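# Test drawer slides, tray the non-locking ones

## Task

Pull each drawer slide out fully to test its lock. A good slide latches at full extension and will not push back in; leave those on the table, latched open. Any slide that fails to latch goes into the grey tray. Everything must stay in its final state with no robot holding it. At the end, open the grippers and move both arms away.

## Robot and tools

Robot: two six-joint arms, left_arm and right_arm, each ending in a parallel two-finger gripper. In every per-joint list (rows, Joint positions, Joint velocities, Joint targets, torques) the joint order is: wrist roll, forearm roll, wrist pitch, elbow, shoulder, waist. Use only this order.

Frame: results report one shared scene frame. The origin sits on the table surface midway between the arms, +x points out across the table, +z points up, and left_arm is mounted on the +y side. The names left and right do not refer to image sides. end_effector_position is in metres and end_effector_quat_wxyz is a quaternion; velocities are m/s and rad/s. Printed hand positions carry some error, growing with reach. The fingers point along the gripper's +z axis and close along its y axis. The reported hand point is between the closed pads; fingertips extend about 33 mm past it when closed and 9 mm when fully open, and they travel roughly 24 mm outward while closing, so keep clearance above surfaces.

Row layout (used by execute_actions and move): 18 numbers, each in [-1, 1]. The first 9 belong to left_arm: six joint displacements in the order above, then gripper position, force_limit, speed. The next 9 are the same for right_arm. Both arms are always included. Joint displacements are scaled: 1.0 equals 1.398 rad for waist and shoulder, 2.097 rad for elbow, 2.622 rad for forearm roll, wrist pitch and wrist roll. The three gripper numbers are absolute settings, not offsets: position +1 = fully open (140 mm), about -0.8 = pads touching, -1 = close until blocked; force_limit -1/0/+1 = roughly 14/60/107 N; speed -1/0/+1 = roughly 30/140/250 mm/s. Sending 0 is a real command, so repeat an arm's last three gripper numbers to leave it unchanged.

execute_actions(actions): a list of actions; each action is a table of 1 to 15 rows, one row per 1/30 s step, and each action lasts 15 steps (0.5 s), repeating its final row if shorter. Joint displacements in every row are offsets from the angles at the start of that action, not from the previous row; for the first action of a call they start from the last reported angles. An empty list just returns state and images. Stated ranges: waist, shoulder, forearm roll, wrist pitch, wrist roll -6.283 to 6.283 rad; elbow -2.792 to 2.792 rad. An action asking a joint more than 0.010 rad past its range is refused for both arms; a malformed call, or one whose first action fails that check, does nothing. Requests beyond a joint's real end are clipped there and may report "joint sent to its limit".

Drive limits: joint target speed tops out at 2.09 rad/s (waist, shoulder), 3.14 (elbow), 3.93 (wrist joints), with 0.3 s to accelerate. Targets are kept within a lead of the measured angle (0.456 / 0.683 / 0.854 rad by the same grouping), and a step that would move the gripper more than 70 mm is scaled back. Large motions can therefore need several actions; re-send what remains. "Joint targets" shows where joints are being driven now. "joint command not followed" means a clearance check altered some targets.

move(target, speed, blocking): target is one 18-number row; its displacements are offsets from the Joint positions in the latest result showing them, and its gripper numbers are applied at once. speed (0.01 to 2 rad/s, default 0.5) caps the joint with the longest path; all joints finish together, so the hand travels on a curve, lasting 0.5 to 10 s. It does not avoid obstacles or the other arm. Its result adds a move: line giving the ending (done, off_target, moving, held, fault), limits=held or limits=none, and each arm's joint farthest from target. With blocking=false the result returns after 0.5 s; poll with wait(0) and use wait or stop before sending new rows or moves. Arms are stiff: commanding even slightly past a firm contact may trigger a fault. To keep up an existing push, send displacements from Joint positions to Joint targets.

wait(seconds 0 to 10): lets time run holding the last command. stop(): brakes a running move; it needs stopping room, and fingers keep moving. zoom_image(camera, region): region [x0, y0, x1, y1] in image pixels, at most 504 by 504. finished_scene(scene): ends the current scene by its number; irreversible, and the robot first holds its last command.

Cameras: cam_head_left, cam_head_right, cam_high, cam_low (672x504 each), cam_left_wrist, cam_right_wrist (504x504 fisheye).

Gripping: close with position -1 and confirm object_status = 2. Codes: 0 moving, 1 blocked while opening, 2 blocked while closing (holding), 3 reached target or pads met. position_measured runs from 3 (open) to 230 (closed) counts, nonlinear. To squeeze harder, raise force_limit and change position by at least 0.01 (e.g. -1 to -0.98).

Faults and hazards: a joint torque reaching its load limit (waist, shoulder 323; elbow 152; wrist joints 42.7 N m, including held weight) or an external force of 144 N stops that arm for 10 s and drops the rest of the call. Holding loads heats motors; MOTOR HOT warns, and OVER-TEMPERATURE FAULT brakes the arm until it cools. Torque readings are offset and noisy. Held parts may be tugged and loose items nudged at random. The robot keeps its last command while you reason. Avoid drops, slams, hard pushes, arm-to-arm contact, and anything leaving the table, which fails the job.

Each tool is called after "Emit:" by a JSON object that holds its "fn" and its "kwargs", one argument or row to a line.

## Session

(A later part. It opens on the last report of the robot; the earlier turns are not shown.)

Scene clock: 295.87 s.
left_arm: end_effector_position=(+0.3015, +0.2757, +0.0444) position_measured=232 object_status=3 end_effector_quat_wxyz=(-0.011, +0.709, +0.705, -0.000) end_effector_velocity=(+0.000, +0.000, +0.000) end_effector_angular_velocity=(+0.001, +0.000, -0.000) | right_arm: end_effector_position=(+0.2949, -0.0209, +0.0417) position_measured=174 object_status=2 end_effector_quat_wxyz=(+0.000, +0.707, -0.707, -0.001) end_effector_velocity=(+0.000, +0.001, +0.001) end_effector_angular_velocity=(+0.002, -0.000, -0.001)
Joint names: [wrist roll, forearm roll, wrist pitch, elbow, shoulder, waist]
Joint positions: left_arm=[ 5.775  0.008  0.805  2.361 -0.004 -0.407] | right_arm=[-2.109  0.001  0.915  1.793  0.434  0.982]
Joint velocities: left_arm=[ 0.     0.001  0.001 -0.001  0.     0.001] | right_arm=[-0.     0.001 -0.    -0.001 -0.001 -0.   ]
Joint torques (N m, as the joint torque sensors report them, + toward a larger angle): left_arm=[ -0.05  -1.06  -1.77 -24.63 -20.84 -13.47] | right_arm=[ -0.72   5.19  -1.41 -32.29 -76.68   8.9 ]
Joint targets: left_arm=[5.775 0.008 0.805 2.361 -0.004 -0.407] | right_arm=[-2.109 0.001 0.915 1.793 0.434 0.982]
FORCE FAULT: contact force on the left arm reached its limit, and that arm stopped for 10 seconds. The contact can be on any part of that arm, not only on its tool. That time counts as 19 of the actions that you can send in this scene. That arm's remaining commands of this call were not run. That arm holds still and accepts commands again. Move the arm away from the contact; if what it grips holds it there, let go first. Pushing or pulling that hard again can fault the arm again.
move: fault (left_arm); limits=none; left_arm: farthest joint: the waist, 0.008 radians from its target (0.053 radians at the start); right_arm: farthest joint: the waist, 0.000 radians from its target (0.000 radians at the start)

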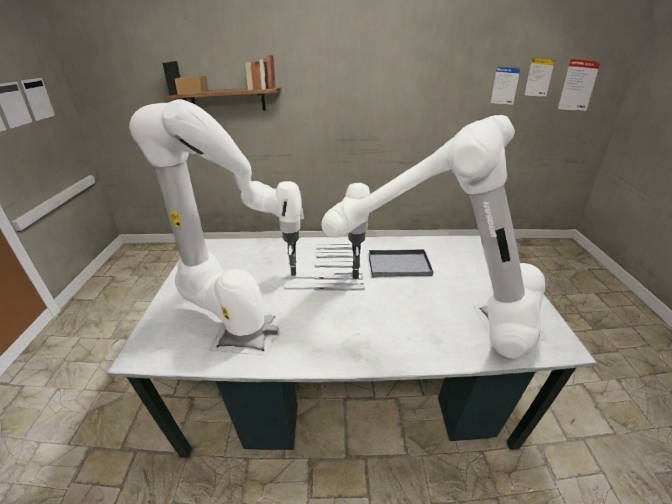

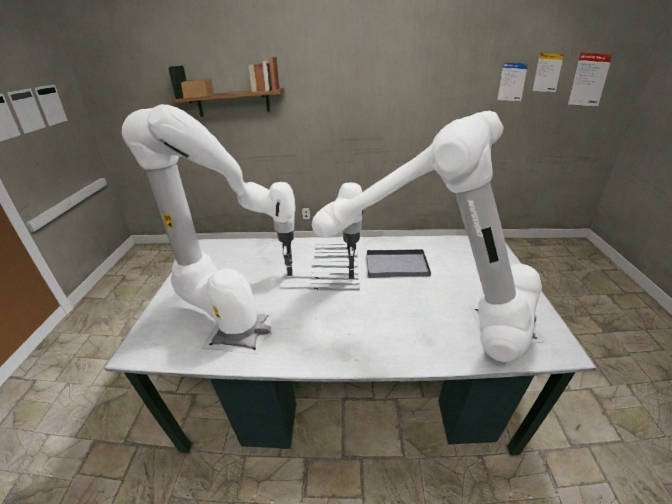

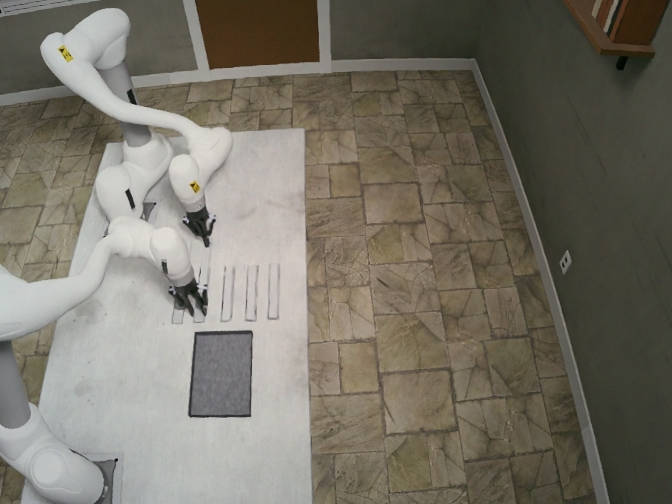

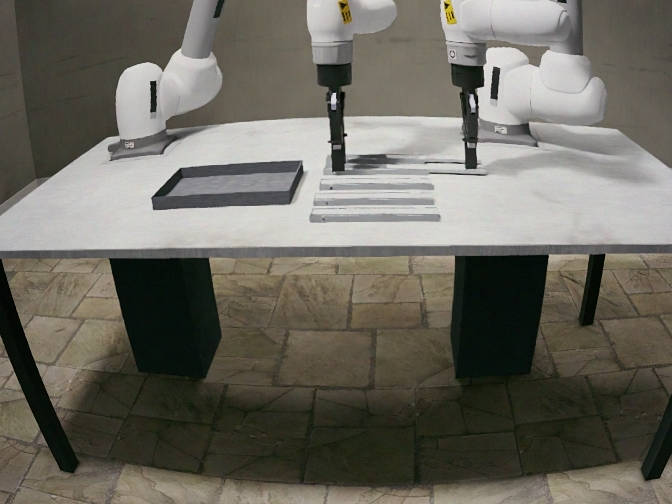

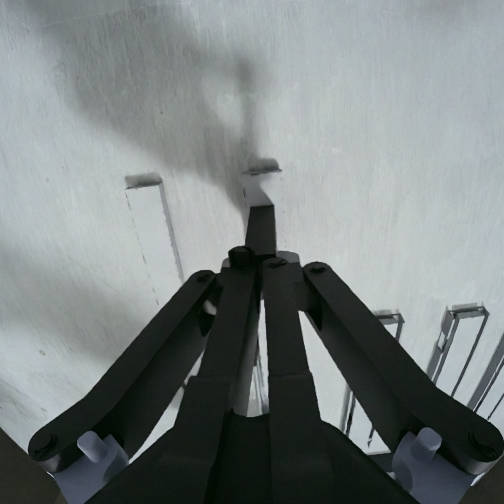

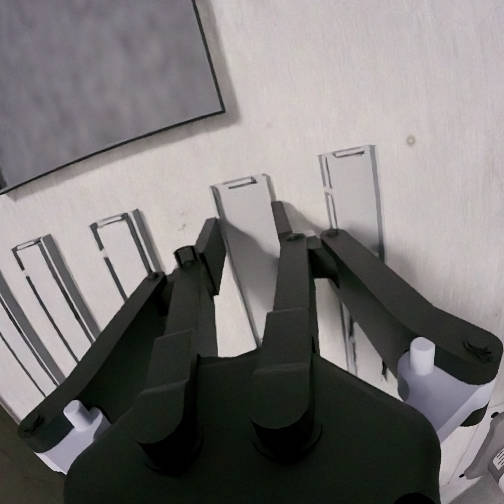

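Emit:
{"fn": "move", "kwargs": {
  "target": [0,-0.003,0.022,-0.009,-0.024,0,-1,-0.5,0,0,0,0,0,0,0,-0.1,-0.3,0],
  "speed": 0.06
}}

Emit:
{"fn": "move", "kwargs": {
  "target": [0,0,0,0,0,0,-1,-0.5,0,0,0,0.0404,-0.0225,-0.0421,0,0,-0.3,0],
  "speed": 0.15
}}

Emit:
{"fn": "move", "kwargs": {
  "target": [-0.0461,0,-0.0084,-0.0935,0.148,-0.0866,-1,-0.5,0,-0.0351,0,0.0111,-0.0412,0.0411,-0.0659,0,-0.3,0],
  "speed": 0.2
}}

Scene clock: 332.20 s.
left_arm: end_effector_position=(+0.2985, +0.2752, +0.0653) position_measured=232 object_status=3 end_effector_quat_wxyz=(-0.012, +0.707, +0.707, -0.004) end_effector_velocity=(+0.000, +0.001, -0.000) end_effector_angular_velocity=(+0.000, +0.001, +0.002) | right_arm: end_effector_position=(+0.2949, -0.0208, +0.0417) position_measured=141 object_status=3 end_effector_quat_wxyz=(+0.000, +0.707, -0.707, -0.001) end_effector_velocity=(-0.000, -0.001, -0.001) end_effector_angular_velocity=(-0.001, +0.000, +0.000)
Joint names: [wrist roll, forearm roll, wrist pitch, elbow, shoulder, waist]
Joint positions: left_arm=[ 5.775 -0.     0.863  2.342 -0.038 -0.407] | right_arm=[-2.109  0.001  0.915  1.793  0.434  0.982]
Joint velocities: left_arm=[ 0.001 -0.     0.    -0.     0.001  0.003] | right_arm=[-0.    -0.     0.     0.001  0.    -0.   ]
Joint torques (N m, as the joint torque sensors report them, + toward a larger angle): left_arm=[ -0.06   3.28   0.3  -31.23 -26.27  -5.41] | right_arm=[  0.03   3.41  -0.23 -34.   -83.45   3.22]
Joint targets: left_arm=[5.775 -0.000 0.863 2.342 -0.038 -0.407] | right_arm=[-2.109 0.001 0.915 1.793 0.434 0.982]
move: done; limits=none; left_arm: farthest joint: the waist, 0.000 radians from its target (0.000 radians at the start); right_arm: farthest joint: the waist, 0.000 radians from its target (0.000 radians at the start)

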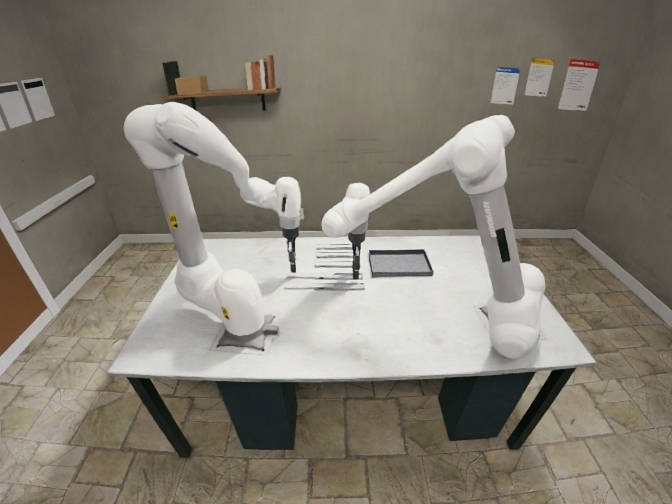

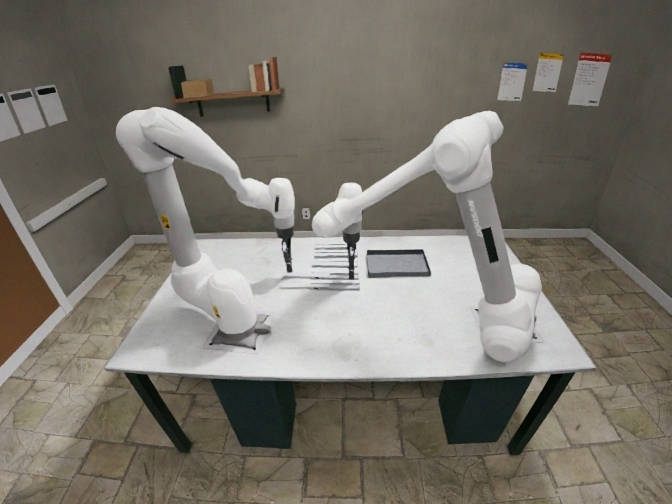

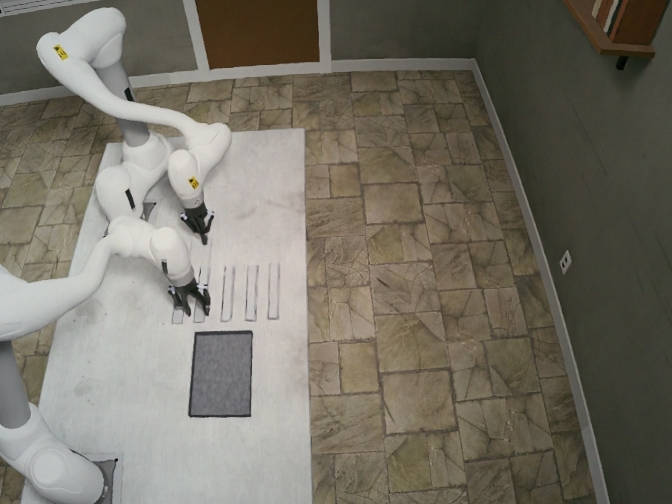

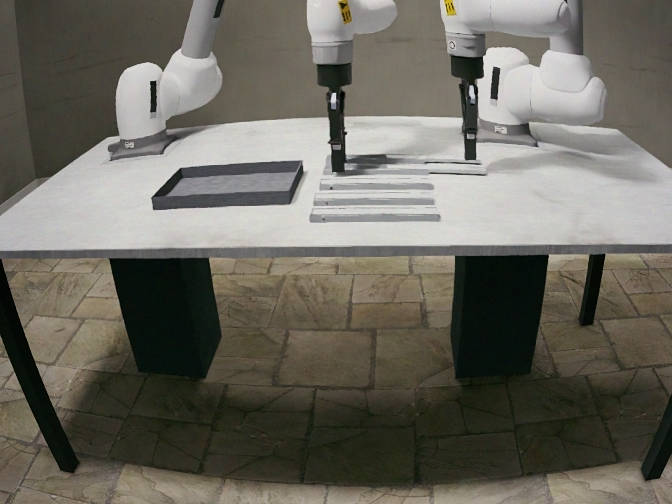

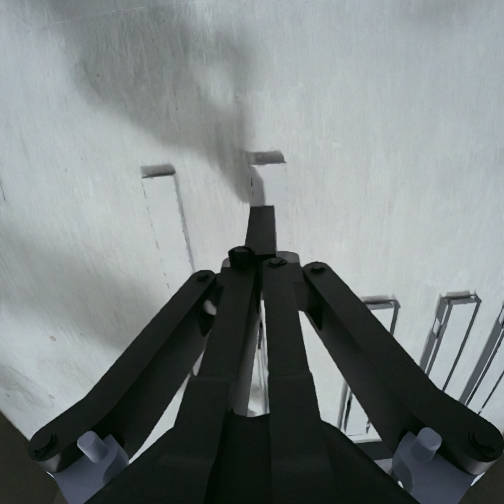

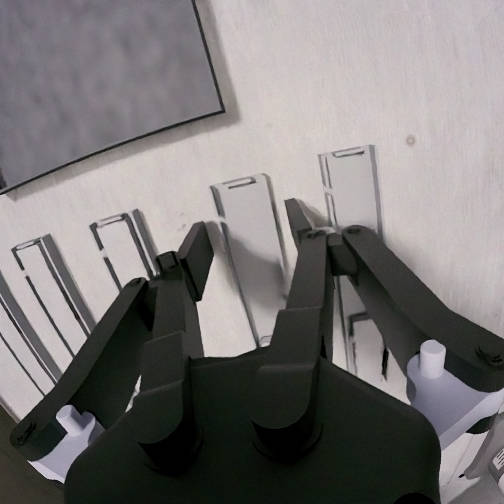

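Scene clock: 333.27 s.
left_arm: end_effector_position=(+0.2985, +0.2752, +0.0653) position_measured=232 object_status=3 end_effector_quat_wxyz=(-0.012, +0.707, +0.707, -0.004) end_effector_velocity=(-0.000, -0.000, -0.000) end_effector_angular_velocity=(-0.000, -0.000, -0.002) | right_arm: end_effector_position=(+0.2949, -0.0207, +0.1048) position_measured=129 object_status=3 end_effector_quat_wxyz=(+0.000, +0.707, -0.707, -0.001) end_effector_velocity=(-0.000, -0.000, -0.000) end_effector_angular_velocity=(-0.001, +0.000, +0.000)
Joint names: [wrist roll, forearm roll, wrist pitch, elbow, shoulder, waist]
Joint positions: left_arm=[ 5.775 -0.     0.863  2.342 -0.038 -0.407] | right_arm=[-2.109  0.001  1.021  1.746  0.375  0.982]
Joint velocities: left_arm=[ 0.    -0.    -0.     0.    -0.    -0.001] | right_arm=[-0.  0.  0.  0.  0. -0.]
Joint torques (N m, as the joint torque sensors report them, + toward a larger angle): left_arm=[ -0.02   3.19   0.19 -31.09 -26.98  -6.16] | right_arm=[ -0.04   3.65  -0.45 -36.57 -79.26   3.58]
Joint targets: left_arm=[5.775 -0.000 0.863 2.342 -0.038 -0.407] | right_arm=[-2.109 0.001 1.021 1.746 0.375 0.982]
move: done; limits=none; left_arm: farthest joint: the waist, 0.000 radians from its target (0.000 radians at the start); right_arm: farthest joint: the waist, 0.000 radians from its target (0.000 radians at the start)

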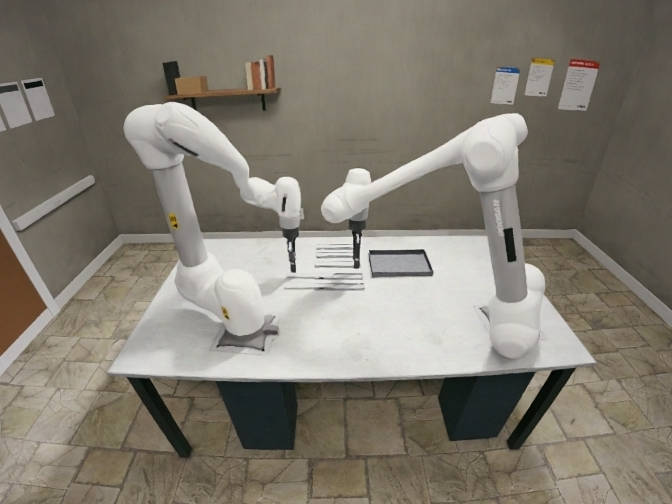

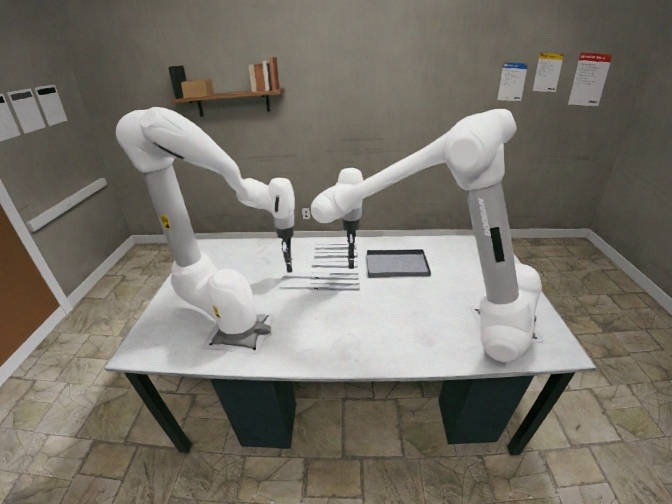

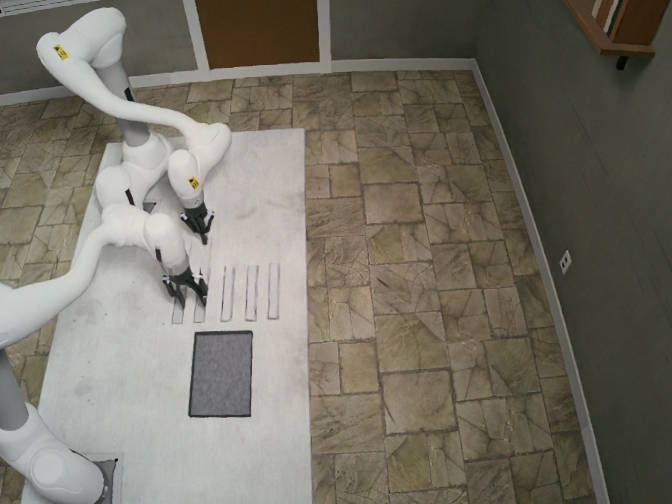

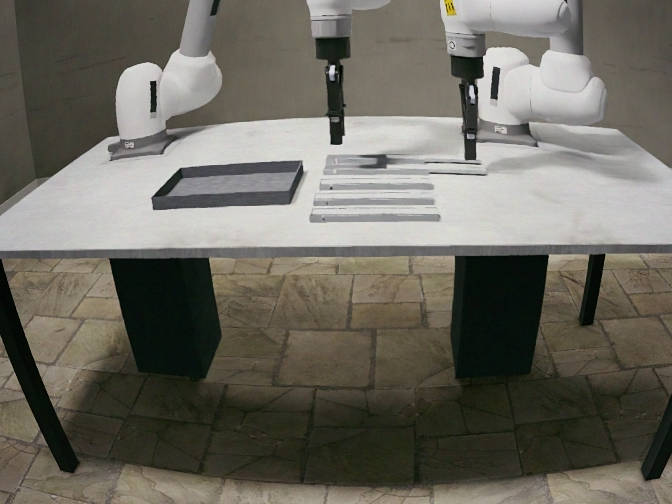

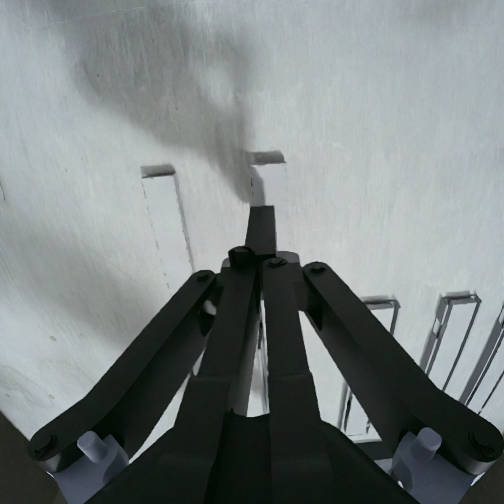

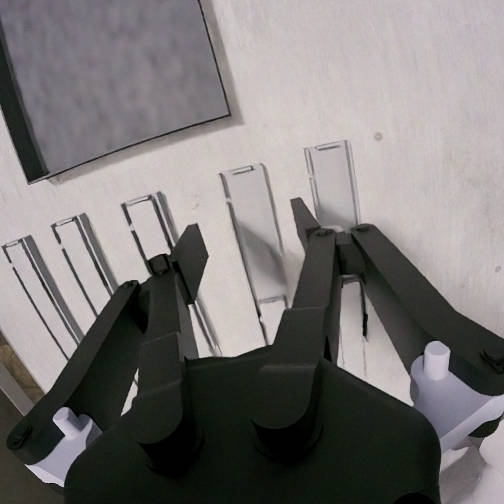

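Scene clock: 334.67 s.
left_arm: end_effector_position=(+0.3802, +0.1590, +0.0523) position_measured=232 object_status=3 end_effector_quat_wxyz=(-0.007, +0.707, +0.707, -0.001) end_effector_velocity=(-0.000, -0.000, +0.000) end_effector_angular_velocity=(-0.000, +0.001, +0.001) | right_arm: end_effector_position=(+0.3749, -0.0206, +0.1047) position_measured=129 object_status=3 end_effector_quat_wxyz=(+0.000, +0.707, -0.707, -0.001) end_effector_velocity=(-0.001, +0.000, -0.000) end_effector_angular_velocity=(-0.000, +0.001, +0.001)
Joint names: [wrist roll, forearm roll, wrist pitch, elbow, shoulder, waist]
Joint positions: left_arm=[ 5.655 -0.     0.841  2.146  0.169 -0.528] | right_arm=[-2.201  0.001  1.05   1.659  0.432  0.89 ]
Joint velocities: left_arm=[-0.    -0.001  0.001 -0.    -0.    -0.   ] | right_arm=[-0.001  0.     0.    -0.     0.001  0.001]
Joint torques (N m, as the joint torque sensors report them, + toward a larger angle): left_arm=[  0.07   3.25   0.05 -31.9  -49.08  -4.66] | right_arm=[ -0.04   3.72  -0.31 -37.39 -86.17   3.17]
Joint targets: left_arm=[5.655 -0.000 0.841 2.146 0.169 -0.528] | right_arm=[-2.201 0.001 1.050 1.659 0.432 0.890]
move: done; limits=none; left_arm: farthest joint: the waist, 0.000 radians from its target (0.121 radians at the start); right_arm: farthest joint: the waist, 0.000 radians from its target (0.092 radians at the start)

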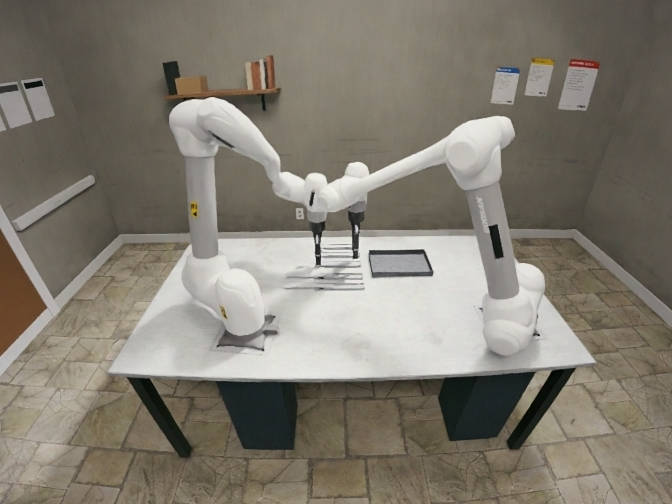

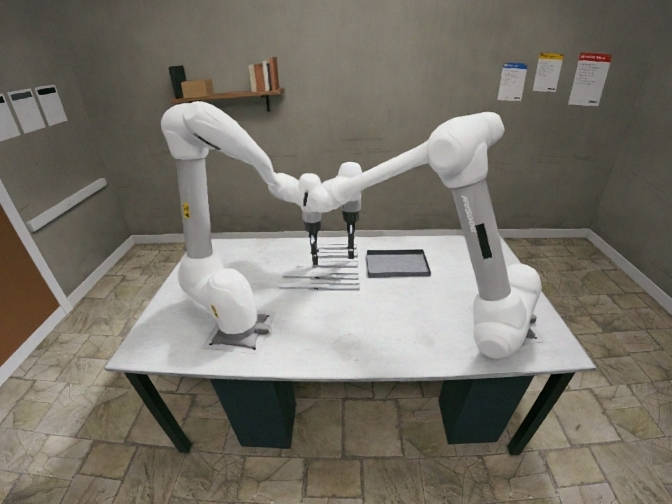

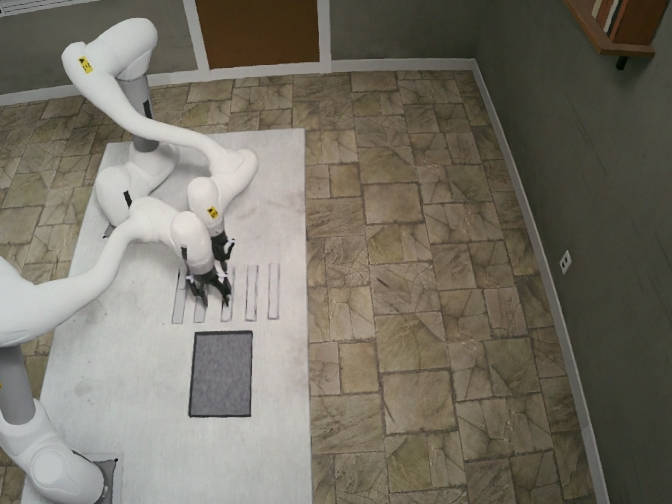

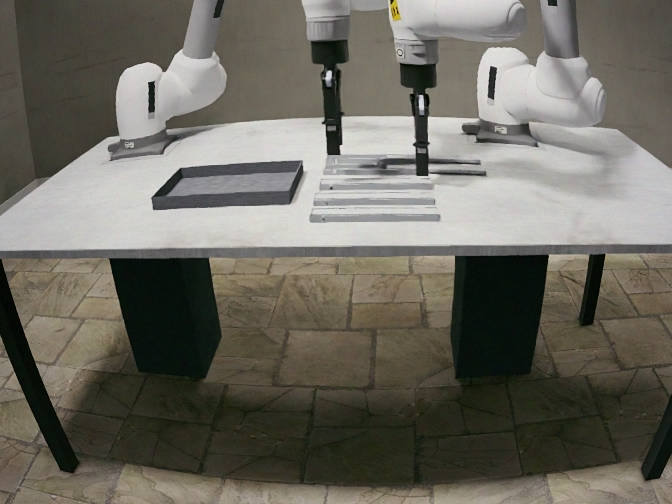

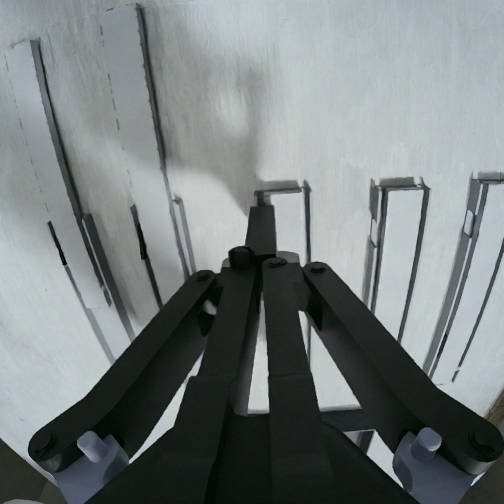

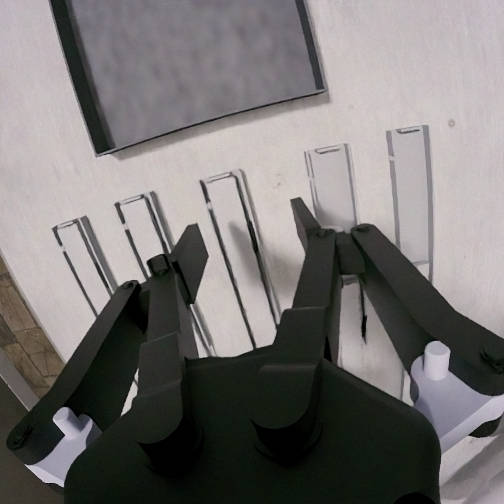

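Emit:
{"fn": "move", "kwargs": {
  "target": [0.0055,0,0.0008,-0.0074,0.0095,0.0104,-1,-0.5,0,-0.0053,0,0.0017,-0.0062,0.0062,-0.0099,0,-0.3,0],
  "speed": 0.06
}}

Emit:
{"fn": "move", "kwargs": {
  "target": [0,0,0,0,0,0,-1,-0.5,0,0,0,-0.0385,0.0221,0.0393,0,0,-0.3,0],
  "speed": 0.1
}}

Scene clock: 351.93 s.
left_arm: end_effector_position=(+0.3914, +0.1601, +0.0518) position_measured=232 object_status=3 end_effector_quat_wxyz=(-0.007, +0.707, +0.707, -0.001) end_effector_velocity=(+0.000, +0.000, +0.000) end_effector_angular_velocity=(+0.000, +0.001, -0.000) | right_arm: end_effector_position=(+0.3870, -0.0215, +0.1046) position_measured=129 object_status=3 end_effector_quat_wxyz=(+0.000, +0.707, -0.707, -0.001) end_effector_velocity=(+0.000, +0.001, +0.000) end_effector_angular_velocity=(+0.001, -0.001, +0.002)
Joint names: [wrist roll, forearm roll, wrist pitch, elbow, shoulder, waist]
Joint positions: left_arm=[ 5.669 -0.     0.843  2.131  0.182 -0.513] | right_arm=[-2.215  0.001  1.054  1.646  0.441  0.876]
Joint velocities: left_arm=[ 0.001 -0.     0.001 -0.001  0.001  0.   ] | right_arm=[-0.001 -0.     0.    -0.002  0.001  0.001]
Joint torques (N m, as the joint torque sensors report them, + toward a larger angle): left_arm=[ -0.16   3.21   0.2  -30.88 -49.41  -4.12] | right_arm=[ -0.09   3.97  -0.35 -38.16 -86.32   2.43]
Joint targets: left_arm=[5.669 -0.000 0.843 2.131 0.182 -0.513] | right_arm=[-2.215 0.001 1.054 1.646 0.441 0.876]
move: done; limits=none; left_arm: farthest joint: the waist, 0.000 radians from its target (0.015 radians at the start); right_arm: farthest joint: the waist, 0.000 radians from its target (0.014 radians at the start)

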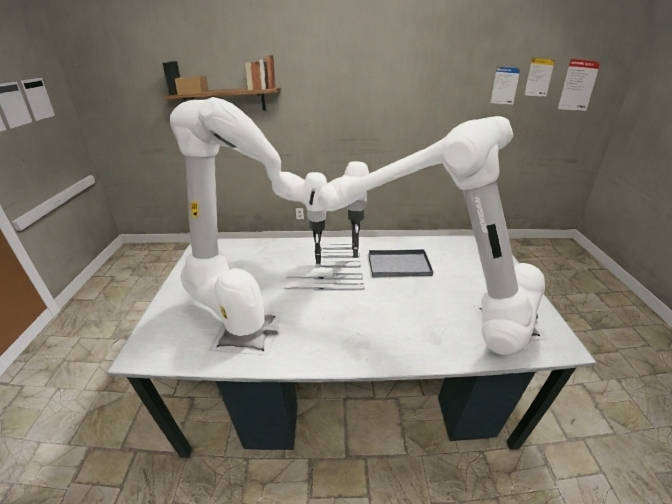

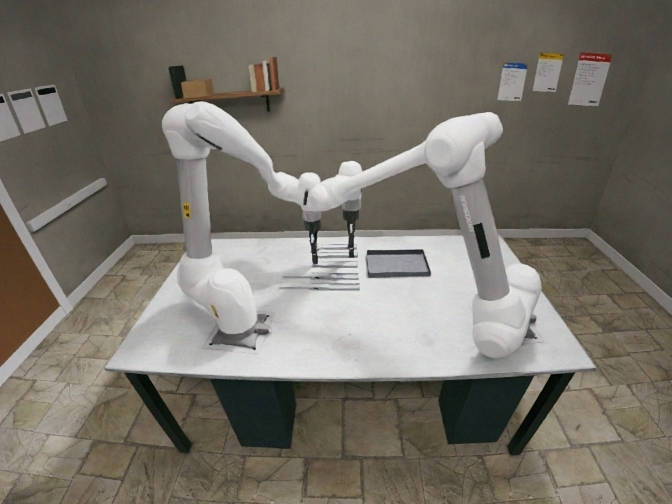

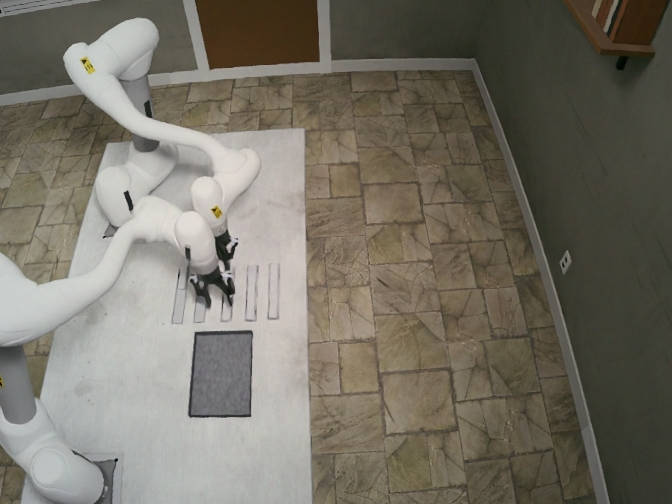

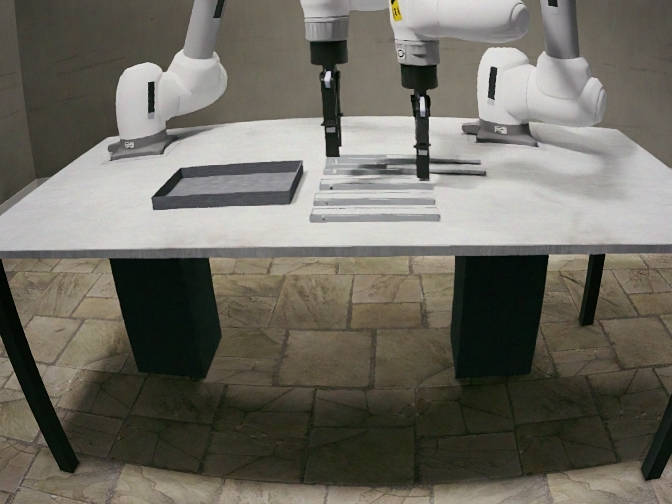

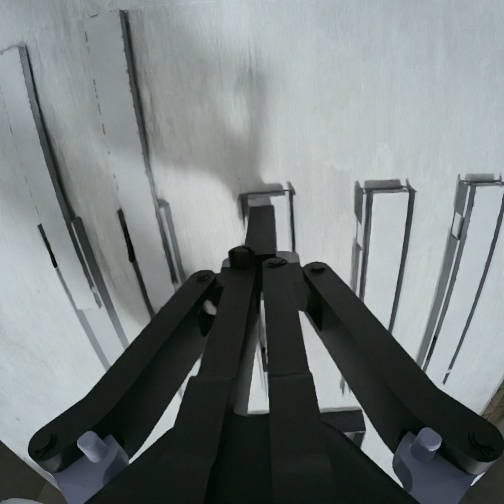

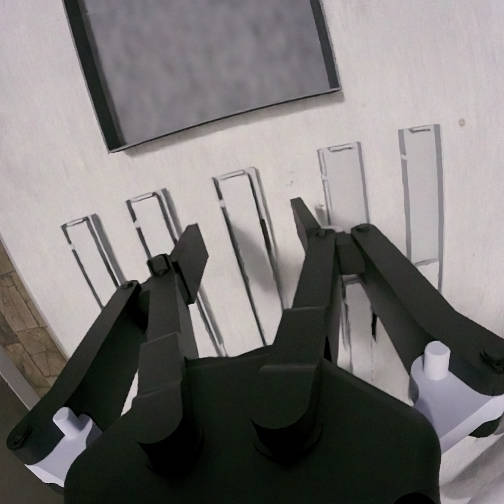

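Scene clock: 353.23 s.
left_arm: end_effector_position=(+0.3914, +0.1601, +0.0518) position_measured=232 object_status=3 end_effector_quat_wxyz=(-0.007, +0.707, +0.707, -0.001) end_effector_velocity=(+0.002, -0.001, +0.001) end_effector_angular_velocity=(-0.002, -0.003, -0.000) | right_arm: end_effector_position=(+0.3870, -0.0217, +0.0415) position_measured=129 object_status=3 end_effector_quat_wxyz=(+0.000, +0.707, -0.707, -0.001) end_effector_velocity=(+0.001, -0.001, -0.000) end_effector_angular_velocity=(-0.000, -0.001, -0.001)
Joint names: [wrist roll, forearm roll, wrist pitch, elbow, shoulder, waist]
Joint positions: left_arm=[ 5.669 -0.     0.843  2.131  0.182 -0.513] | right_arm=[-2.215  0.001  0.954  1.693  0.496  0.876]
Joint velocities: left_arm=[ 0.     0.    -0.002 -0.002  0.     0.   ] | right_arm=[ 0.    -0.001 -0.001  0.    -0.    -0.001]
Joint torques (N m, as the joint torque sensors report them, + toward a larger angle): left_arm=[ -0.09   3.18   0.13 -31.29 -48.85  -5.09] | right_arm=[ -0.19   3.5   -0.2  -35.33 -89.51   3.68]
Joint targets: left_arm=[5.669 -0.000 0.843 2.131 0.182 -0.513] | right_arm=[-2.215 0.001 0.953 1.693 0.496 0.876]
move: done; limits=none; left_arm: farthest joint: the waist, 0.000 radians from its target (0.000 radians at the start); right_arm: farthest joint: the waist, 0.000 radians from its target (0.000 radians at the start)

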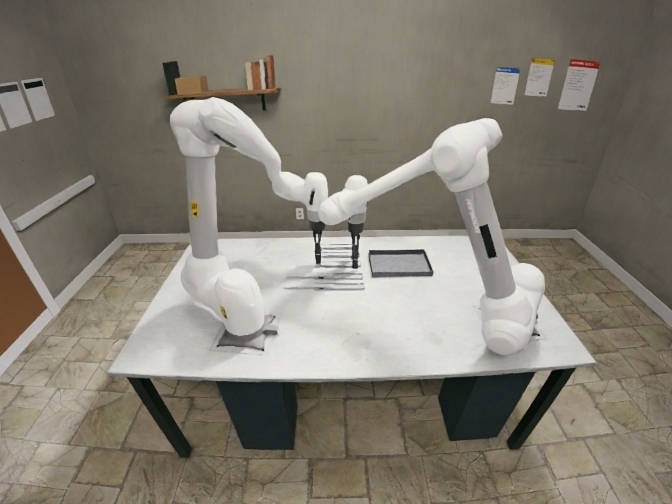

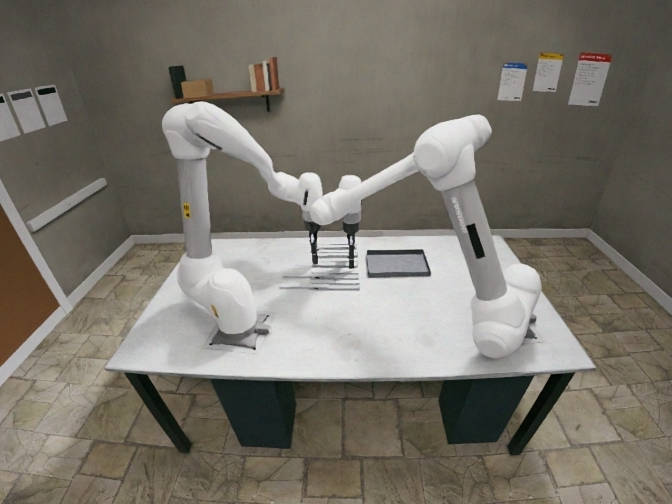

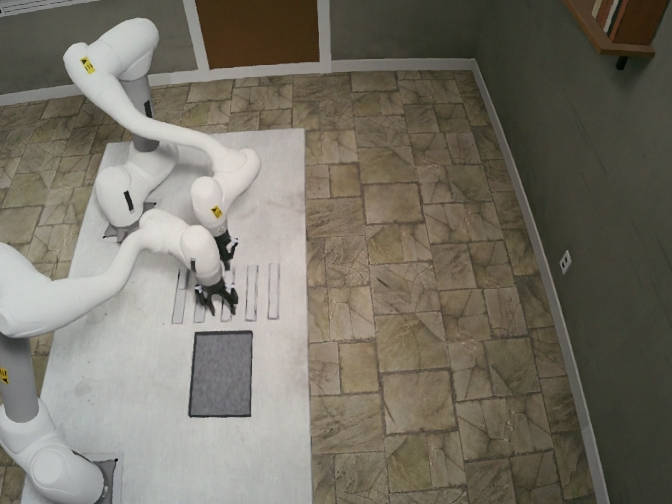

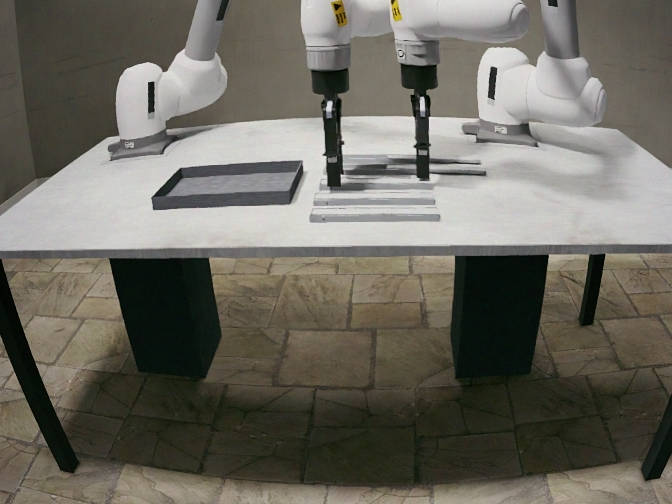

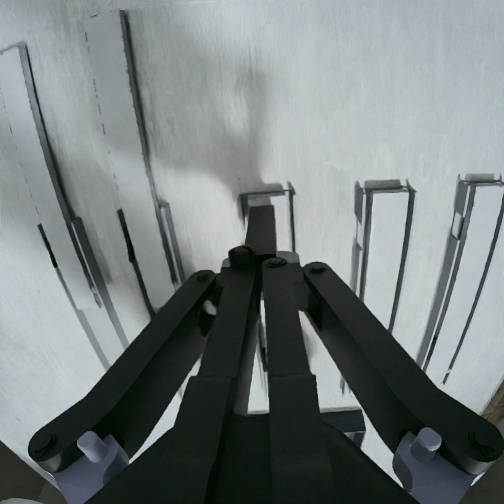

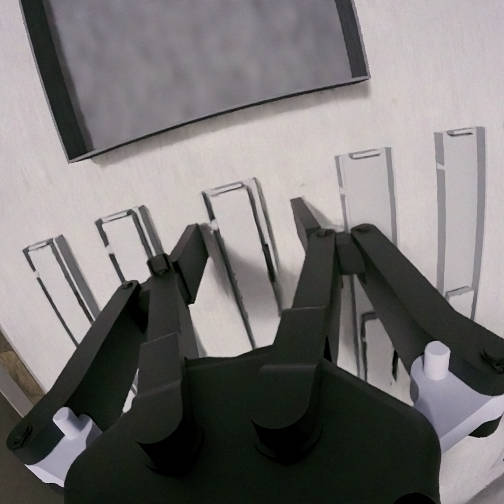

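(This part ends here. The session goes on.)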